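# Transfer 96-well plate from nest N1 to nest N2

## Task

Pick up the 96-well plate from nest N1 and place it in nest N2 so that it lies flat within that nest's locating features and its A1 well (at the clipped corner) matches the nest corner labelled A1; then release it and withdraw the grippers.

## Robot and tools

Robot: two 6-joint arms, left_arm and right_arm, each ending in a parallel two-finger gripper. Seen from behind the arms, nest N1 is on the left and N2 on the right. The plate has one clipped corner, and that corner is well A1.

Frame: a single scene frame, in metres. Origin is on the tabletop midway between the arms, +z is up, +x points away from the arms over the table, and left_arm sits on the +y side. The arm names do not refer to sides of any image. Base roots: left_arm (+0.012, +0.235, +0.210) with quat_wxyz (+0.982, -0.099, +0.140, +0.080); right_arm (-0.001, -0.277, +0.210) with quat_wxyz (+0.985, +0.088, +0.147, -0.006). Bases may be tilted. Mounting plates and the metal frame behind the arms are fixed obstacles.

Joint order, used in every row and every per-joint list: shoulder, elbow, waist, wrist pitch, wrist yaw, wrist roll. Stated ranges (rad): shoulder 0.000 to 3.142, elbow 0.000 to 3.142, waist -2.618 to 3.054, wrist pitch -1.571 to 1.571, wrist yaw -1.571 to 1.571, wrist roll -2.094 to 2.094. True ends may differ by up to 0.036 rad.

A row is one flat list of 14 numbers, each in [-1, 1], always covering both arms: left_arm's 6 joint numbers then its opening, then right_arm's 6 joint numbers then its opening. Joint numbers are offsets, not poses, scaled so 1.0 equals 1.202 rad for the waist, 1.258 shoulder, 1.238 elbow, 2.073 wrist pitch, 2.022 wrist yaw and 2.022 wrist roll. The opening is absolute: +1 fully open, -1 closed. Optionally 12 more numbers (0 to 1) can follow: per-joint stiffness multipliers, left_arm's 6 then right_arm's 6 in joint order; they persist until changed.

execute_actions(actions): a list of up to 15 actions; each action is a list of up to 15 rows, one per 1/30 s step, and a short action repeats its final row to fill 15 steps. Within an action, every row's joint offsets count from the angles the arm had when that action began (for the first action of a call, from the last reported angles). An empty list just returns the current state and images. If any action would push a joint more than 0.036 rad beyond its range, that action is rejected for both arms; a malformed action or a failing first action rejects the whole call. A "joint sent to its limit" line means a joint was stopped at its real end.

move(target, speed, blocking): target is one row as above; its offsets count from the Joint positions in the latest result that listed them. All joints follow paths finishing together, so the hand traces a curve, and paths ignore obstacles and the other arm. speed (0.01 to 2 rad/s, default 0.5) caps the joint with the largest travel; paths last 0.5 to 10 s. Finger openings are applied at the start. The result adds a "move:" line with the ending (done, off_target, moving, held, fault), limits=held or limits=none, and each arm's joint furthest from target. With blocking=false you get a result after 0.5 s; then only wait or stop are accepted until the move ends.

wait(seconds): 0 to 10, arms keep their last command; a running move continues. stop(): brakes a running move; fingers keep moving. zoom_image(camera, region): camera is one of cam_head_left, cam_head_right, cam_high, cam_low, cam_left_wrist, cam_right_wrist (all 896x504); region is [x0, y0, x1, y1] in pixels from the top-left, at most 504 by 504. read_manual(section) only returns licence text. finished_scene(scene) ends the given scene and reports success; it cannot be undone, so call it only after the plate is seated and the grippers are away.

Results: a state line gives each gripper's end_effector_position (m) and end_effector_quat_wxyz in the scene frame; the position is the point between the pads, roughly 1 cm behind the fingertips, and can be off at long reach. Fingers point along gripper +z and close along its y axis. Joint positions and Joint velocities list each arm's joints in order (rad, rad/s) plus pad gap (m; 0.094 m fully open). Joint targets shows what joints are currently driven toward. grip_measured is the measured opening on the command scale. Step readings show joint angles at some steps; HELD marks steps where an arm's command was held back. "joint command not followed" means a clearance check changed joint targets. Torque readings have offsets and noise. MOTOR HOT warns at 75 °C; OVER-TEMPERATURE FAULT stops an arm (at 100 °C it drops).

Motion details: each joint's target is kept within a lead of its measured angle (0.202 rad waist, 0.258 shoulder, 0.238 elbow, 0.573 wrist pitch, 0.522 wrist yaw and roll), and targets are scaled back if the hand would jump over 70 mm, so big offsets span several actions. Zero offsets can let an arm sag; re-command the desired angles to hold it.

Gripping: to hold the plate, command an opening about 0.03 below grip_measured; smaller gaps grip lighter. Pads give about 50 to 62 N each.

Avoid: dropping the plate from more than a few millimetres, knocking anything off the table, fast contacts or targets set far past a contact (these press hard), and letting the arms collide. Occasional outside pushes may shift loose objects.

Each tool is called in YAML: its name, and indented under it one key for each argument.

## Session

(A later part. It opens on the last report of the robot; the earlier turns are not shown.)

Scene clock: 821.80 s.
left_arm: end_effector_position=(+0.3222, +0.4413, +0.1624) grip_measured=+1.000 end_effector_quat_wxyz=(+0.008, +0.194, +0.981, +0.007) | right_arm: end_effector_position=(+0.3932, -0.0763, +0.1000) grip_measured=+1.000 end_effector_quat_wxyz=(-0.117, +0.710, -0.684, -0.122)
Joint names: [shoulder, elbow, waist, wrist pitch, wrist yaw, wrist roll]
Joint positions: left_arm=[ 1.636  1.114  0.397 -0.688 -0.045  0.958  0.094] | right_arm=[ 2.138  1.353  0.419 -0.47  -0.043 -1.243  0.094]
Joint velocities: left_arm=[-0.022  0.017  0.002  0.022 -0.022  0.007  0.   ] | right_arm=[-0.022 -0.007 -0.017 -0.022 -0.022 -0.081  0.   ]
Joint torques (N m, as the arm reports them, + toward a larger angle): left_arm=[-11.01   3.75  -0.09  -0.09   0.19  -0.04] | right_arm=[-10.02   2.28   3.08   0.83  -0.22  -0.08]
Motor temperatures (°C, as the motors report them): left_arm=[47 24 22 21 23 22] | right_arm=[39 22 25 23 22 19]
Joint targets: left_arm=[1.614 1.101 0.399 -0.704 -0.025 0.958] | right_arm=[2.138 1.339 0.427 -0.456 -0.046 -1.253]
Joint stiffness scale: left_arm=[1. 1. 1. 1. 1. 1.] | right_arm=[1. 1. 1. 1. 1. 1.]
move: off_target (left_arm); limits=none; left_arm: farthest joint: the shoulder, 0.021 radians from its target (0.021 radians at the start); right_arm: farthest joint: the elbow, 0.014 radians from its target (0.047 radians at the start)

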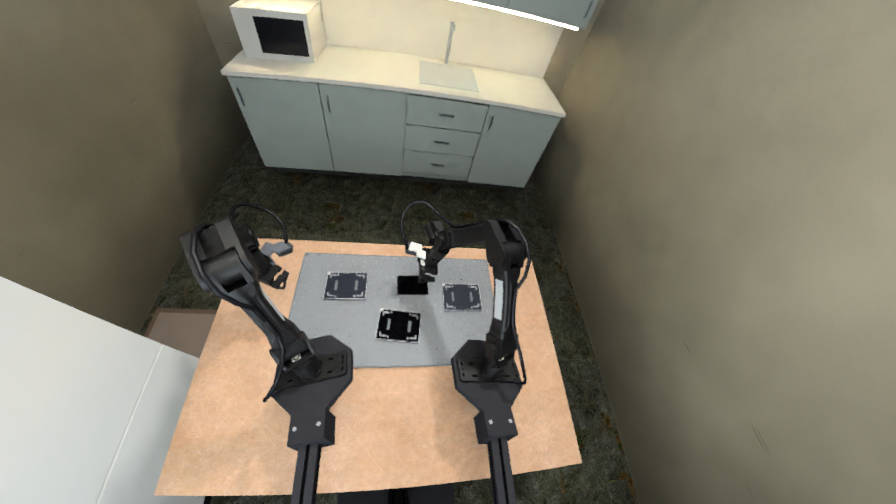

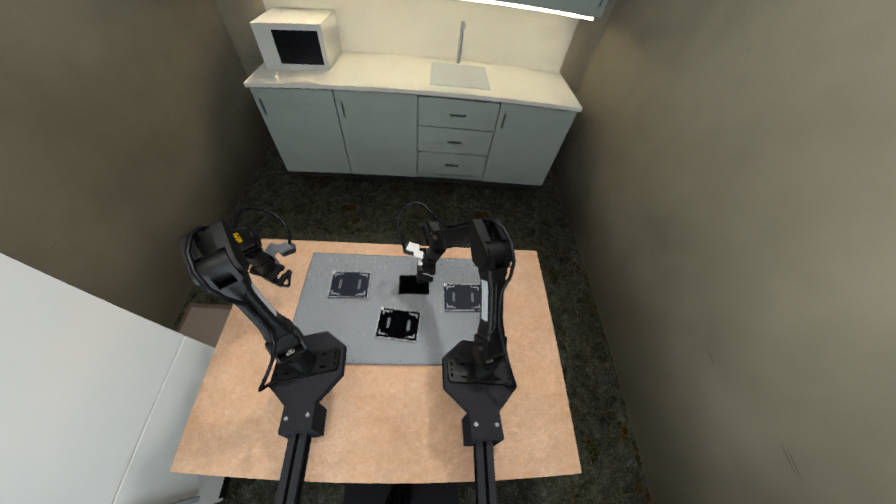

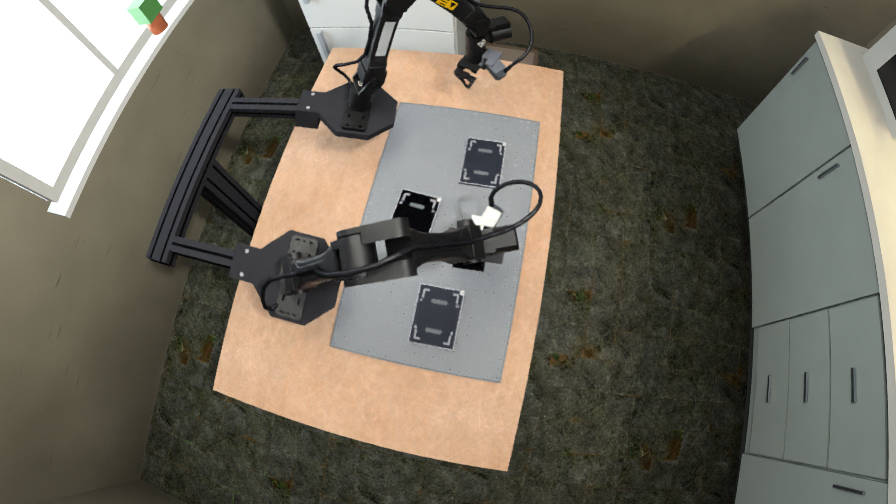

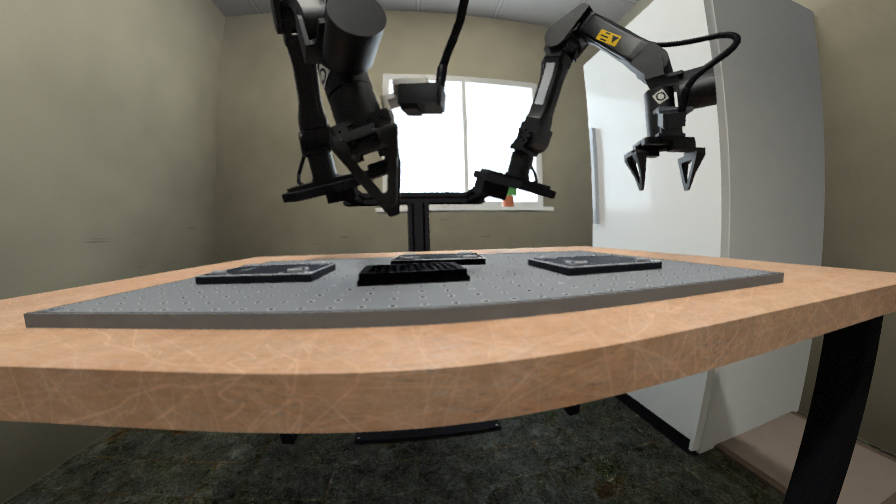

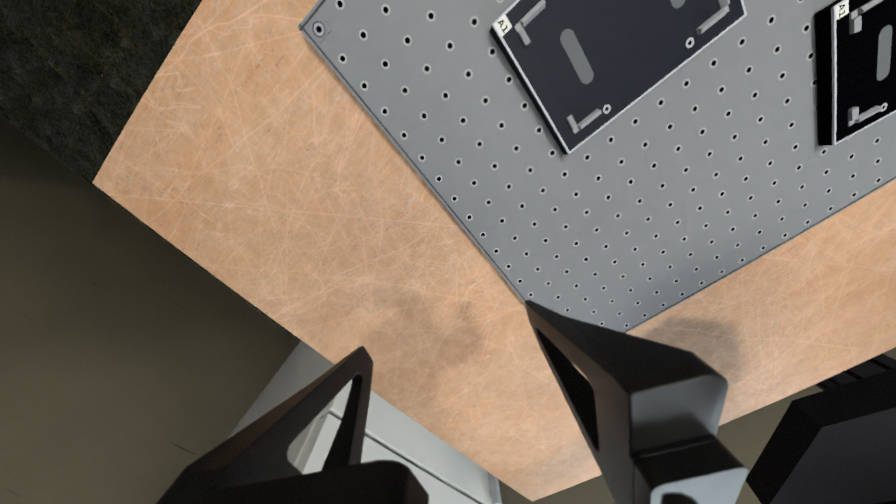

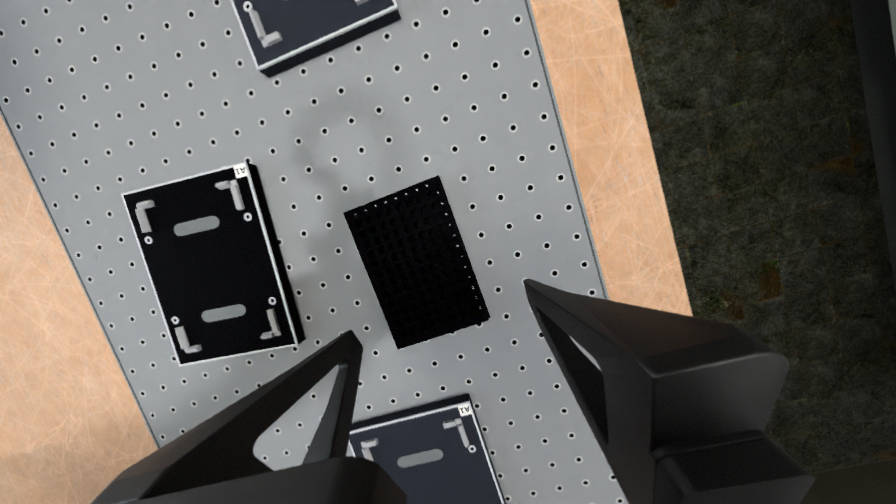

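move:
  target: [-0.017,-0.011,0.002,-0.008,0.01,0,1,0.078,-0.021,0.022,0.062,-0.002,0.012,1]
  speed: 0.3

Scene clock: 856.17 s.
left_arm: end_effector_position=(+0.3219, +0.4411, +0.1624) grip_measured=+1.000 end_effector_quat_wxyz=(+0.007, +0.194, +0.981, +0.006) | right_arm: end_effector_position=(+0.3839, -0.0645, +0.0618) grip_measured=+1.000 end_effector_quat_wxyz=(-0.115, +0.707, -0.687, -0.124)
Joint names: [shoulder, elbow, waist, wrist pitch, wrist yaw, wrist roll]
Joint positions: left_arm=[ 1.636  1.114  0.397 -0.689 -0.045  0.958  0.094] | right_arm=[ 2.241  1.337  0.427 -0.355 -0.042 -1.227  0.094]
Joint velocities: left_arm=[ 0.012 -0.002 -0.012 -0.051 -0.022 -0.007  0.   ] | right_arm=[-0.007  0.007 -0.007 -0.007 -0.007 -0.007  0.   ]
Joint torques (N m, as the arm reports them, + toward a larger angle): left_arm=[-11.01   3.74  -0.09  -0.09   0.19  -0.04] | right_arm=[-10.57   2.1    3.88   0.83  -0.25   0.11]
Motor temperatures (°C, as the motors report them): left_arm=[45 24 21 21 23 22] | right_arm=[38 22 25 23 22 19]
Joint targets: left_arm=[1.614 1.101 0.399 -0.705 -0.025 0.958] | right_arm=[2.236 1.326 0.446 -0.341 -0.048 -1.218]
Joint stiffness scale: left_arm=[1. 1. 1. 1. 1. 1.] | right_arm=[1. 1. 1. 1. 1. 1.]
move: off_target (left_arm); limits=none; left_arm: farthest joint: the shoulder, 0.021 radians from its target (0.021 radians at the start); right_arm: farthest joint: the waist, 0.018 radians from its target (0.026 radians at the start)

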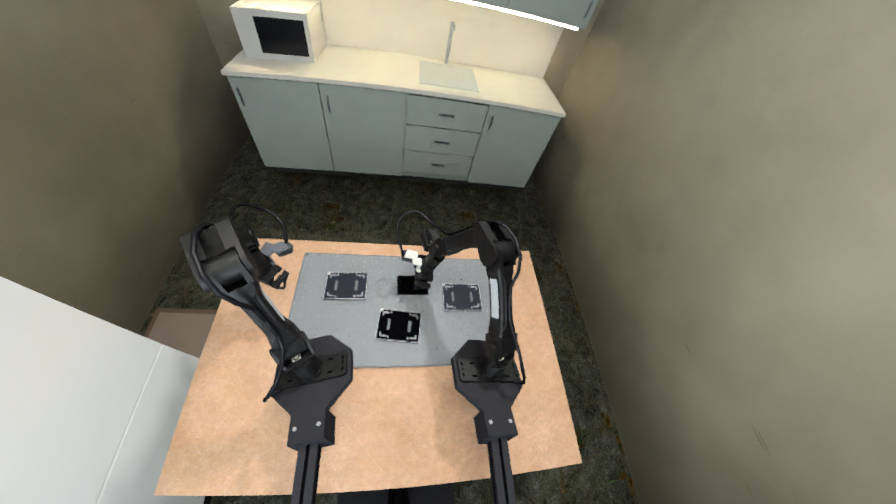

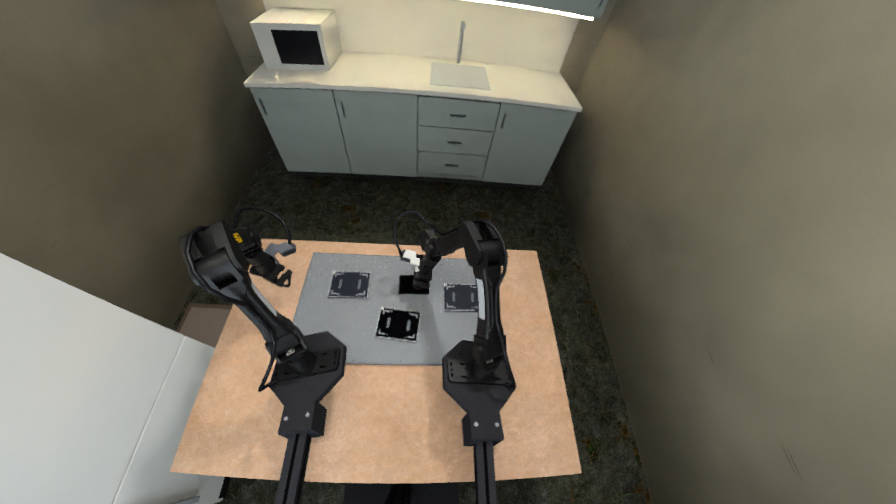

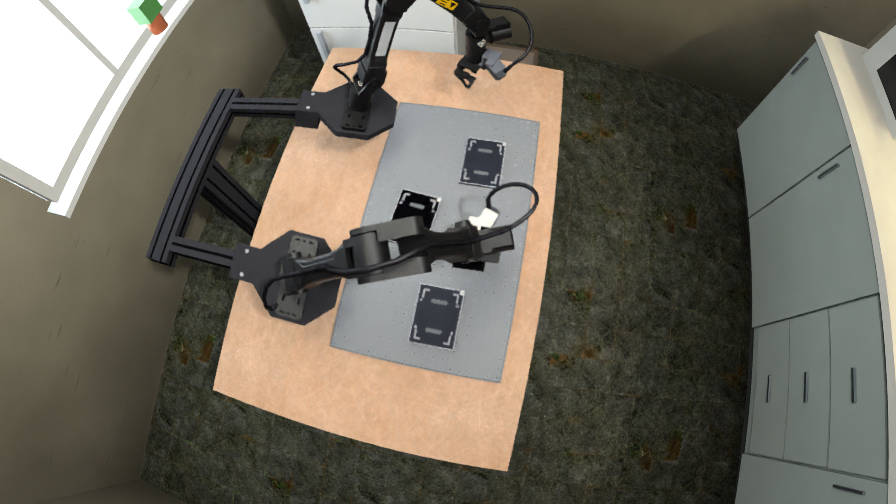

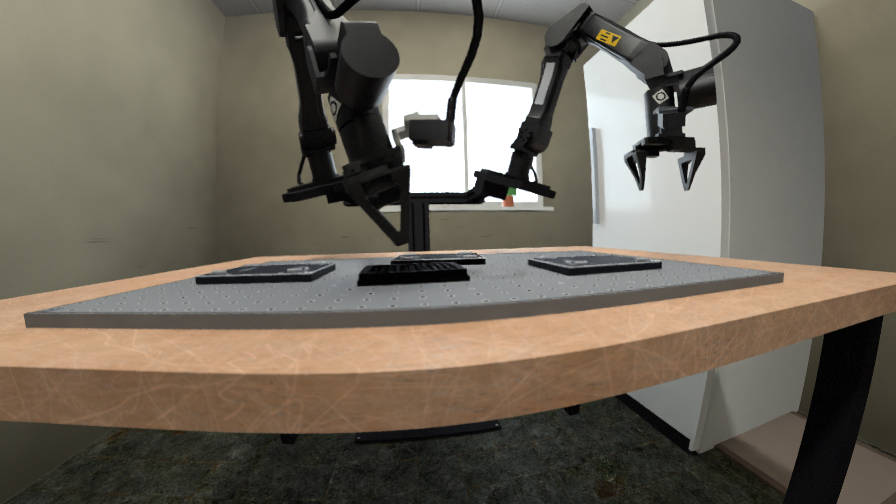

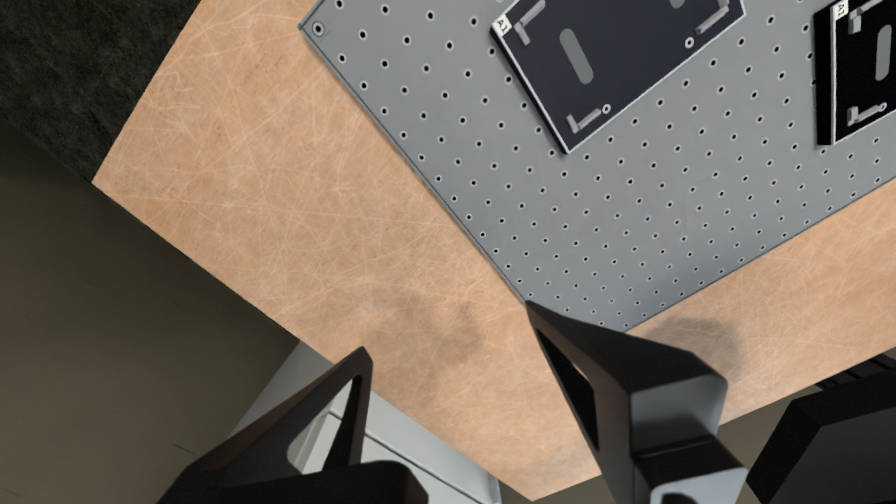

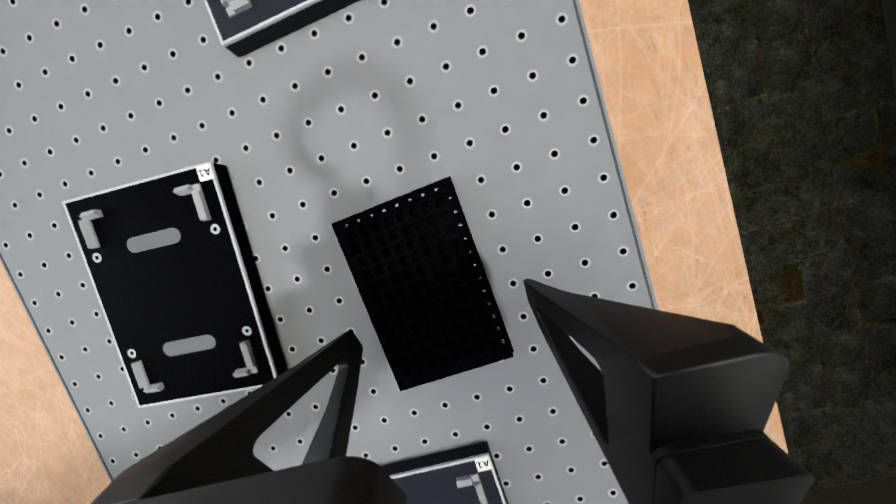

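move:
  target: [-0.017,-0.011,0.002,-0.008,0.01,0,1,0.026,0.026,0.044,0.013,-0.002,-0.019,1]
  speed: 0.2

Scene clock: 907.93 s.
left_arm: end_effector_position=(+0.3218, +0.4410, +0.1624) grip_measured=+1.000 end_effector_quat_wxyz=(+0.007, +0.194, +0.981, +0.006) | right_arm: end_effector_position=(+0.3704, -0.0486, +0.0545) grip_measured=+1.000 end_effector_quat_wxyz=(-0.111, +0.730, -0.662, -0.128)
Joint names: [shoulder, elbow, waist, wrist pitch, wrist yaw, wrist roll]
Joint positions: left_arm=[ 1.636  1.114  0.397 -0.69  -0.045  0.958  0.094] | right_arm=[ 2.274  1.337  0.466 -0.342 -0.039 -1.255  0.094]
Joint velocities: left_arm=[ 0.007 -0.002 -0.002 -0.022 -0.095  0.051  0.   ] | right_arm=[-0.002 -0.002 -0.007 -0.022 -0.022 -0.022  0.   ]
Joint torques (N m, as the arm reports them, + toward a larger angle): left_arm=[-11.01   3.74  -0.1   -0.09   0.19  -0.04] | right_arm=[-10.27   4.98   3.78   0.79  -0.26  -0.08]
Motor temperatures (°C, as the motors report them): left_arm=[45 24 21 21 23 22] | right_arm=[39 22 26 23 22 19]
Joint targets: left_arm=[1.614 1.101 0.399 -0.706 -0.025 0.958] | right_arm=[2.273 1.369 0.480 -0.328 -0.046 -1.265]
Joint stiffness scale: left_arm=[1. 1. 1. 1. 1. 1.] | right_arm=[1. 1. 1. 1. 1. 1.]
move: off_target (left_arm, right_arm); limits=none; left_arm: farthest joint: the shoulder, 0.021 radians from its target (0.021 radians at the start); right_arm: farthest joint: the elbow, 0.032 radians from its target (0.032 radians at the start)

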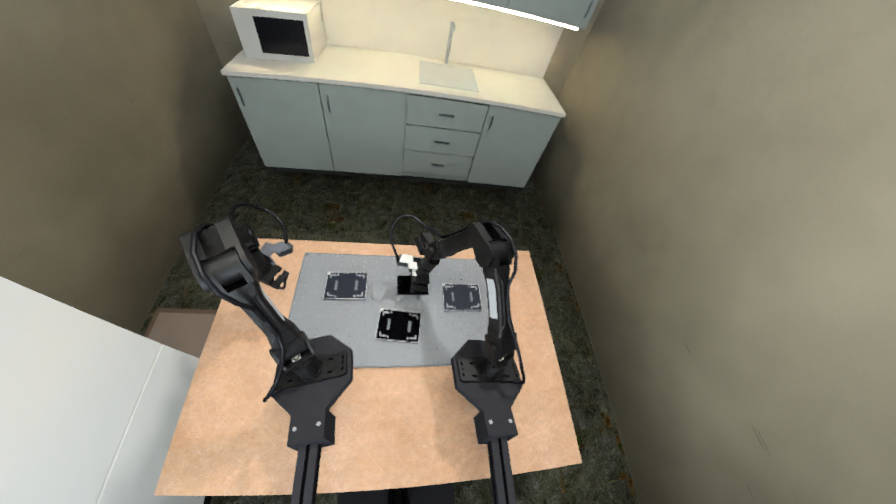

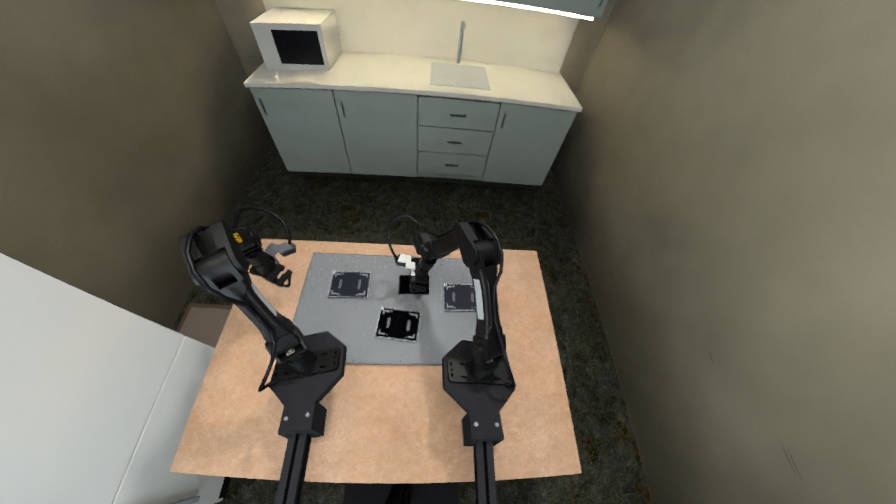

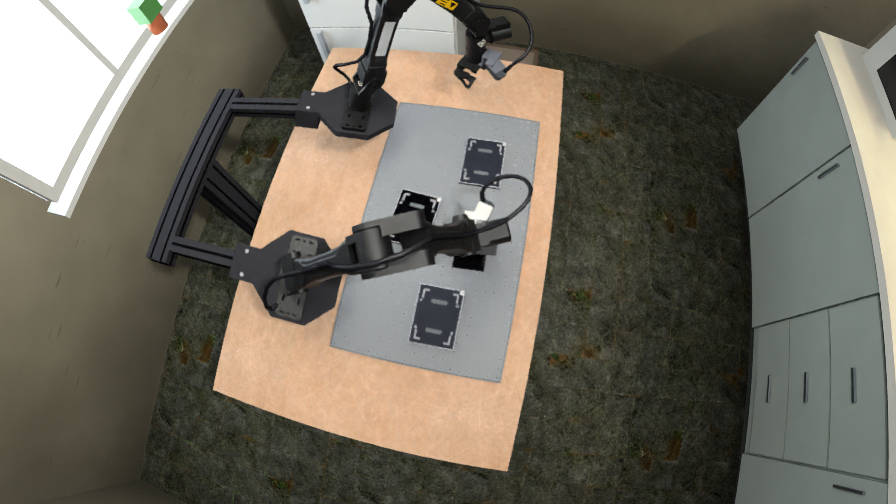

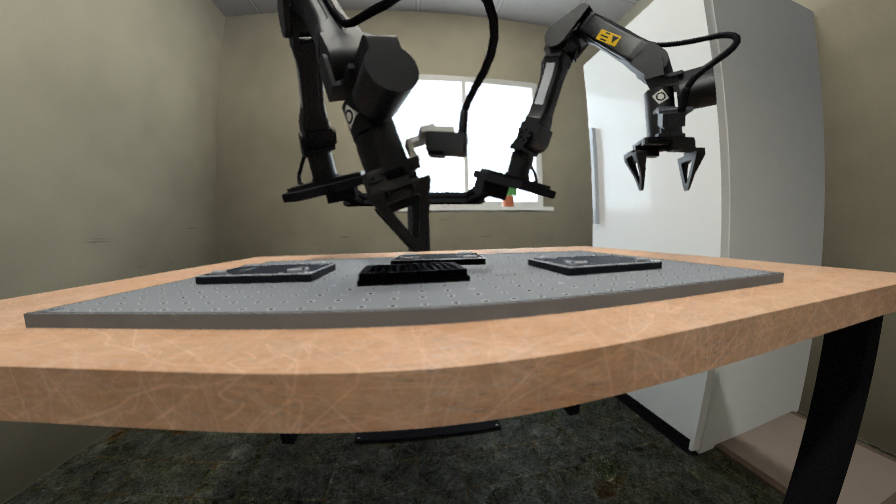

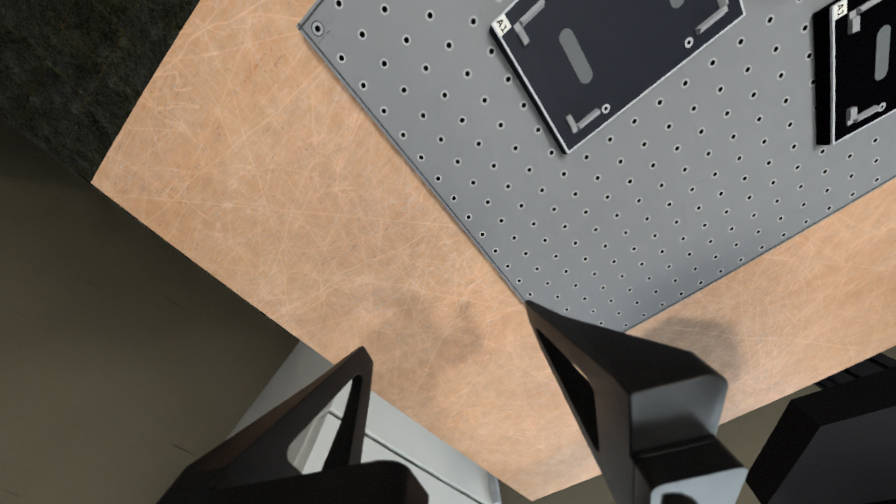

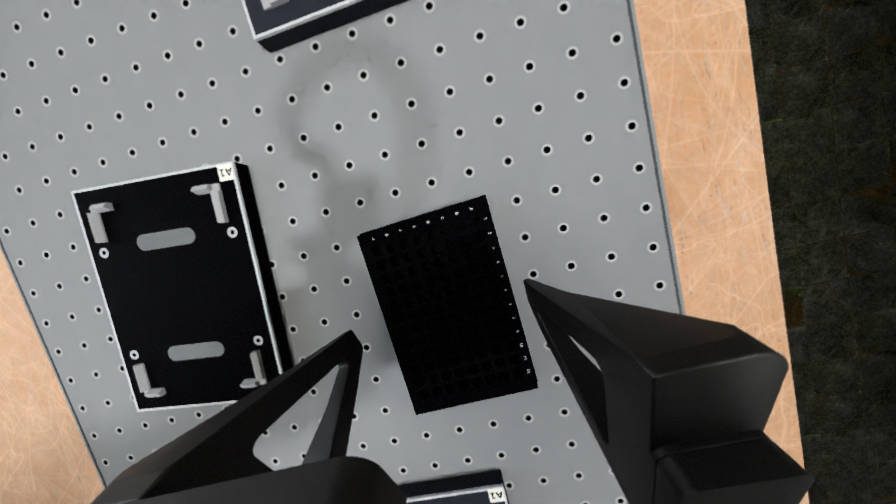

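move:
  target: [-0.017,-0.011,0.002,-0.008,0.01,0,1,0.0,0.040,0.008,0.007,-0.003,-0.005,1]
  speed: 0.2

Scene clock: 939.23 s.
left_arm: end_effector_position=(+0.3215, +0.4408, +0.1624) grip_measured=+1.000 end_effector_quat_wxyz=(+0.007, +0.194, +0.981, +0.006) | right_arm: end_effector_position=(+0.3803, -0.0455, +0.0579) grip_measured=+1.000 end_effector_quat_wxyz=(-0.122, +0.729, -0.663, -0.122)
Joint names: [shoulder, elbow, waist, wrist pitch, wrist yaw, wrist roll]
Joint positions: left_arm=[ 1.636  1.114  0.397 -0.691 -0.045  0.958  0.094] | right_arm=[ 2.275  1.358  0.466 -0.337 -0.037 -1.256  0.094]
Joint velocities: left_arm=[ 0.007 -0.007  0.007 -0.066 -0.037  0.007  0.   ] | right_arm=[ 0.002  0.017 -0.012  0.022  0.066 -0.022  0.   ]
Joint torques (N m, as the arm reports them, + toward a larger angle): left_arm=[-11.01   3.74  -0.09  -0.1    0.19  -0.04] | right_arm=[-10.41   4.85   3.41   0.81  -0.28  -0.07]
Motor temperatures (°C, as the motors report them): left_arm=[45 24 21 21 23 22] | right_arm=[39 23 26 23 22 19]
Joint targets: left_arm=[1.614 1.101 0.399 -0.707 -0.025 0.958] | right_arm=[2.274 1.387 0.475 -0.327 -0.045 -1.265]
Joint stiffness scale: left_arm=[1. 1. 1. 1. 1. 1.] | right_arm=[1. 1. 1. 1. 1. 1.]
move: off_target (left_arm, right_arm); limits=none; left_arm: farthest joint: the shoulder, 0.021 radians from its target (0.021 radians at the start); right_arm: farthest joint: the elbow, 0.029 radians from its target (0.050 radians at the start)

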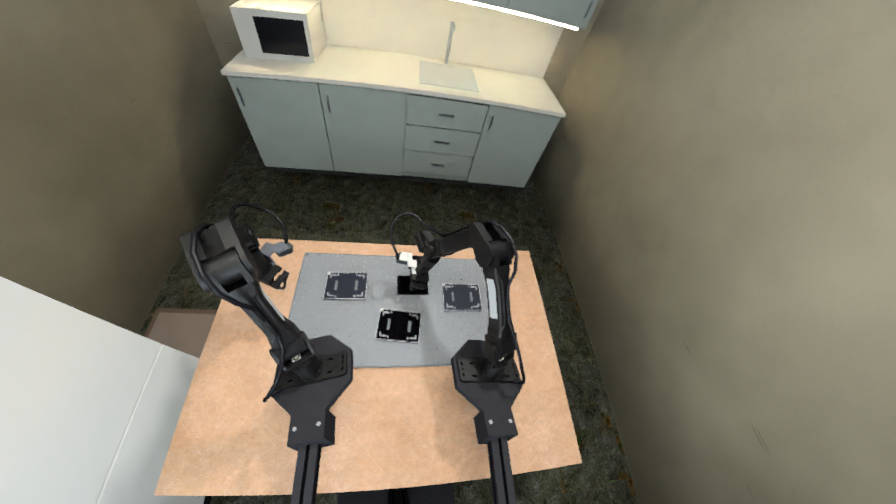

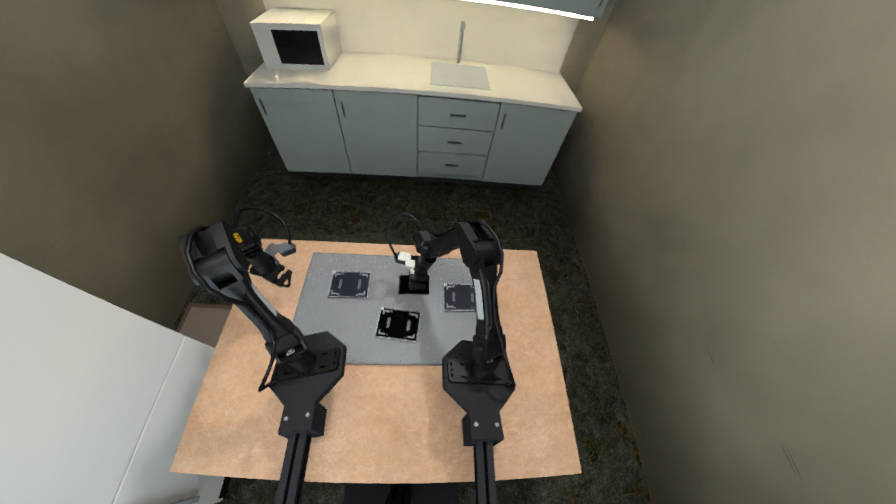

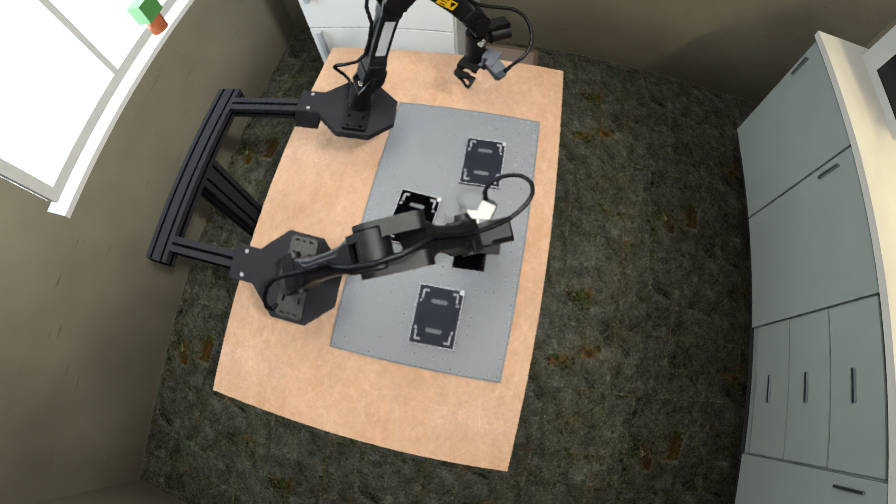

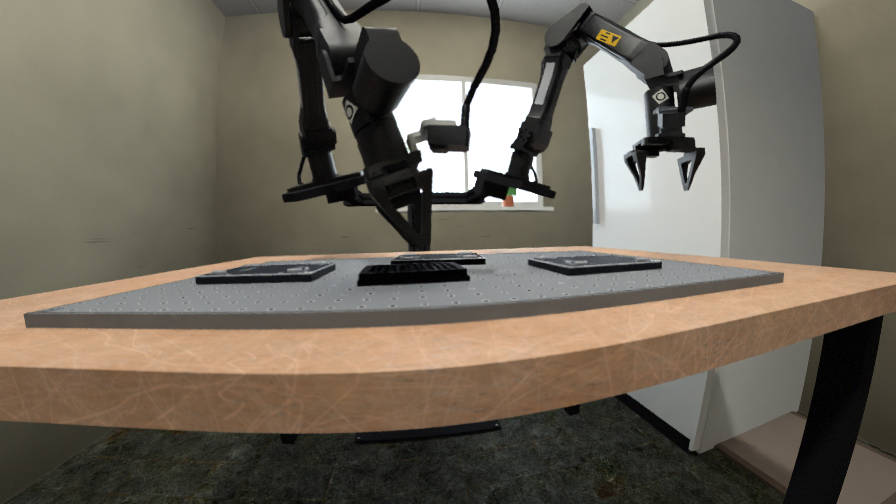

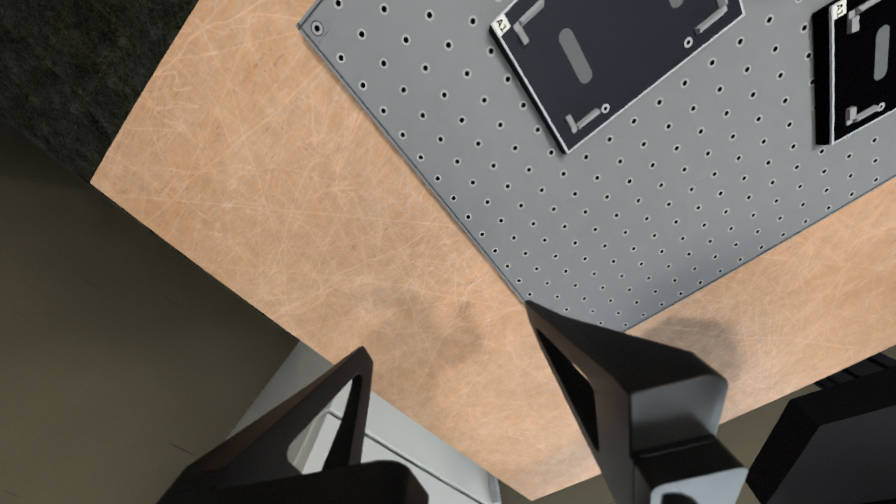

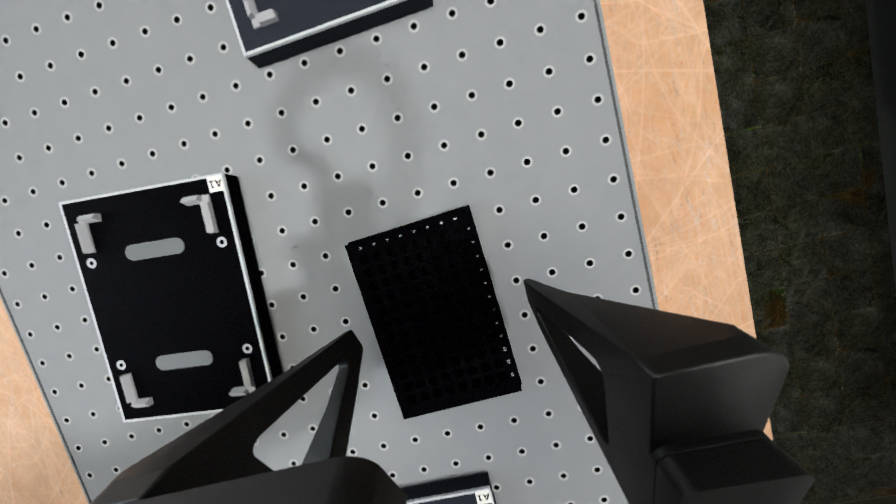

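move:
  target: [-0.017,-0.011,0.002,-0.008,0.01,0,1,0.039,0.014,-0.022,0.022,-0.009,-0.010,1]
  speed: 0.15

zoom_image:
  camera: "cam_low"
  region: [320, 200, 520, 320]

Scene clock: 954.23 s.
left_arm: end_effector_position=(+0.3213, +0.4407, +0.1624) grip_measured=+1.000 end_effector_quat_wxyz=(+0.006, +0.194, +0.981, +0.005) | right_arm: end_effector_position=(+0.3773, -0.0539, +0.0363) grip_measured=+1.000 end_effector_quat_wxyz=(-0.112, +0.725, -0.668, -0.123)
Joint names: [shoulder, elbow, waist, wrist pitch, wrist yaw, wrist roll]
Joint positions: left_arm=[ 1.636  1.114  0.397 -0.692 -0.045  0.958  0.094] | right_arm=[ 2.325  1.358  0.439 -0.305 -0.037 -1.266  0.094]
Joint velocities: left_arm=[ 0.007 -0.002 -0.007  0.037 -0.051  0.051  0.   ] | right_arm=[-0.007 -0.002 -0.012 -0.007 -0.007  0.051  0.   ]
Joint torques (N m, as the arm reports them, + toward a larger angle): left_arm=[-11.01   3.74  -0.11  -0.1    0.19  -0.04] | right_arm=[-10.46   3.8    2.71   0.78  -0.38  -0.09]
Motor temperatures (°C, as the motors report them): left_arm=[45 24 21 21 23 22] | right_arm=[39 23 25 23 22 19]
Joint targets: left_arm=[1.614 1.101 0.399 -0.708 -0.025 0.958] | right_arm=[2.324 1.375 0.439 -0.291 -0.056 -1.276]
Joint stiffness scale: left_arm=[1. 1. 1. 1. 1. 1.] | right_arm=[1. 1. 1. 1. 1. 1.]
move: off_target (left_arm); limits=none; left_arm: farthest joint: the shoulder, 0.021 radians from its target (0.021 radians at the start); right_arm: farthest joint: the wrist yaw, 0.018 radians from its target (0.018 radians at the start)

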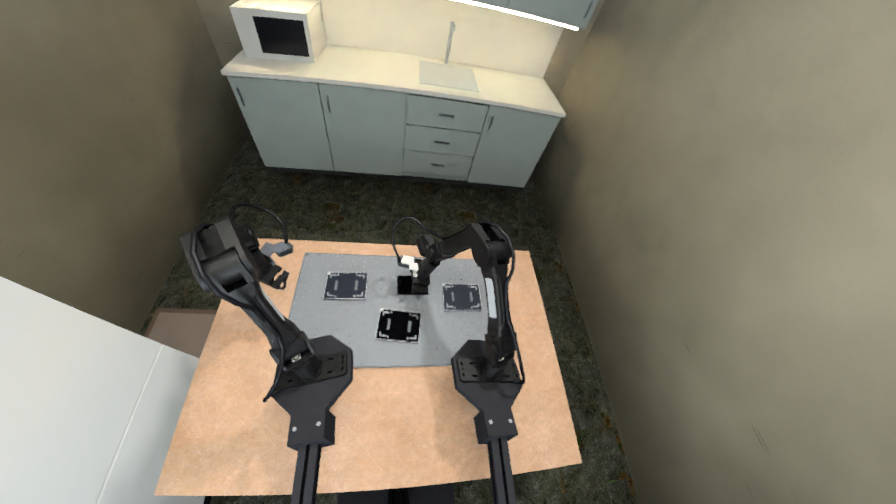

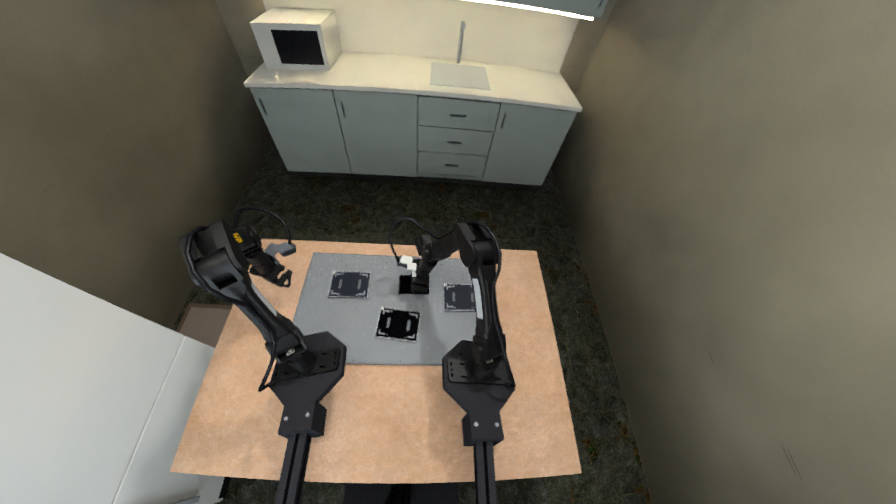

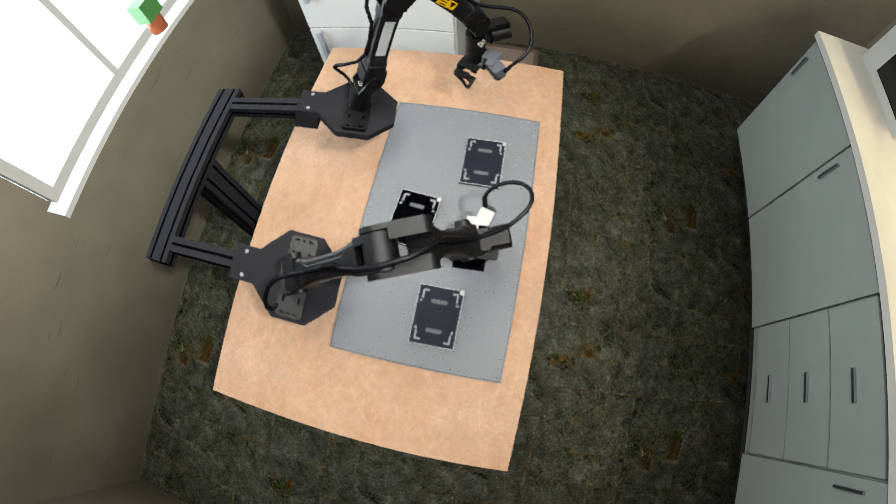

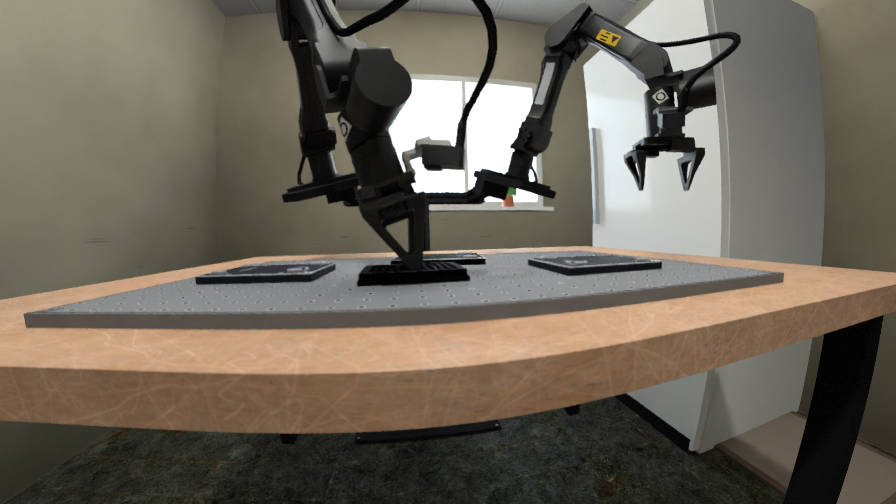

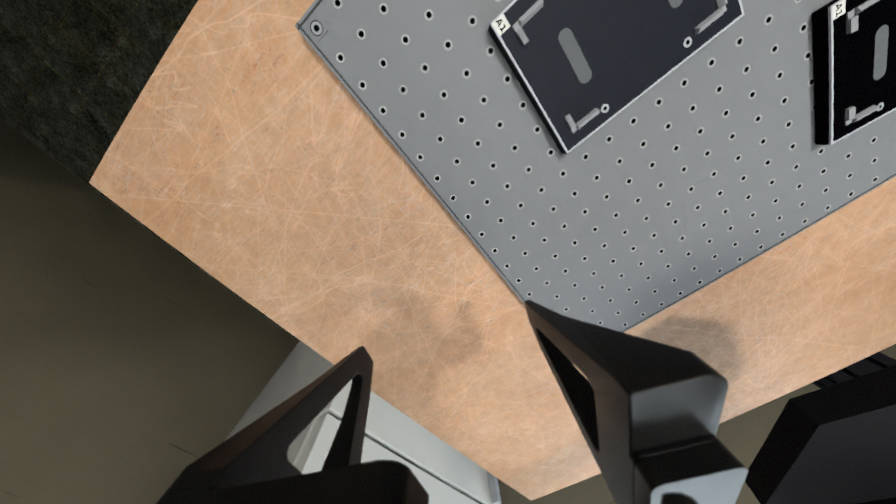

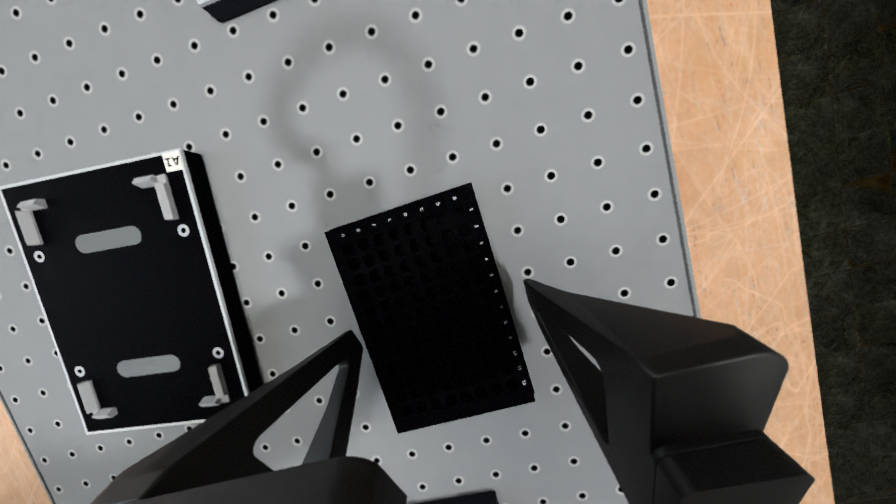

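Region (320, 200, 520, 320) of cam_low's 896x504 image, scaled by 2.520, with more detail than that image has; it fills the top 302 rows of this view, and the rest is white.

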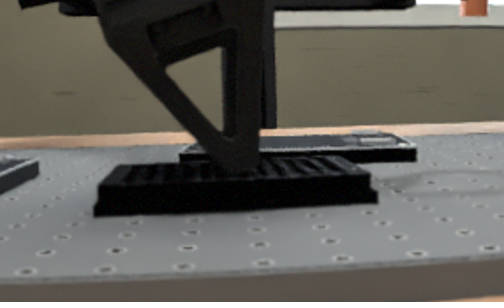

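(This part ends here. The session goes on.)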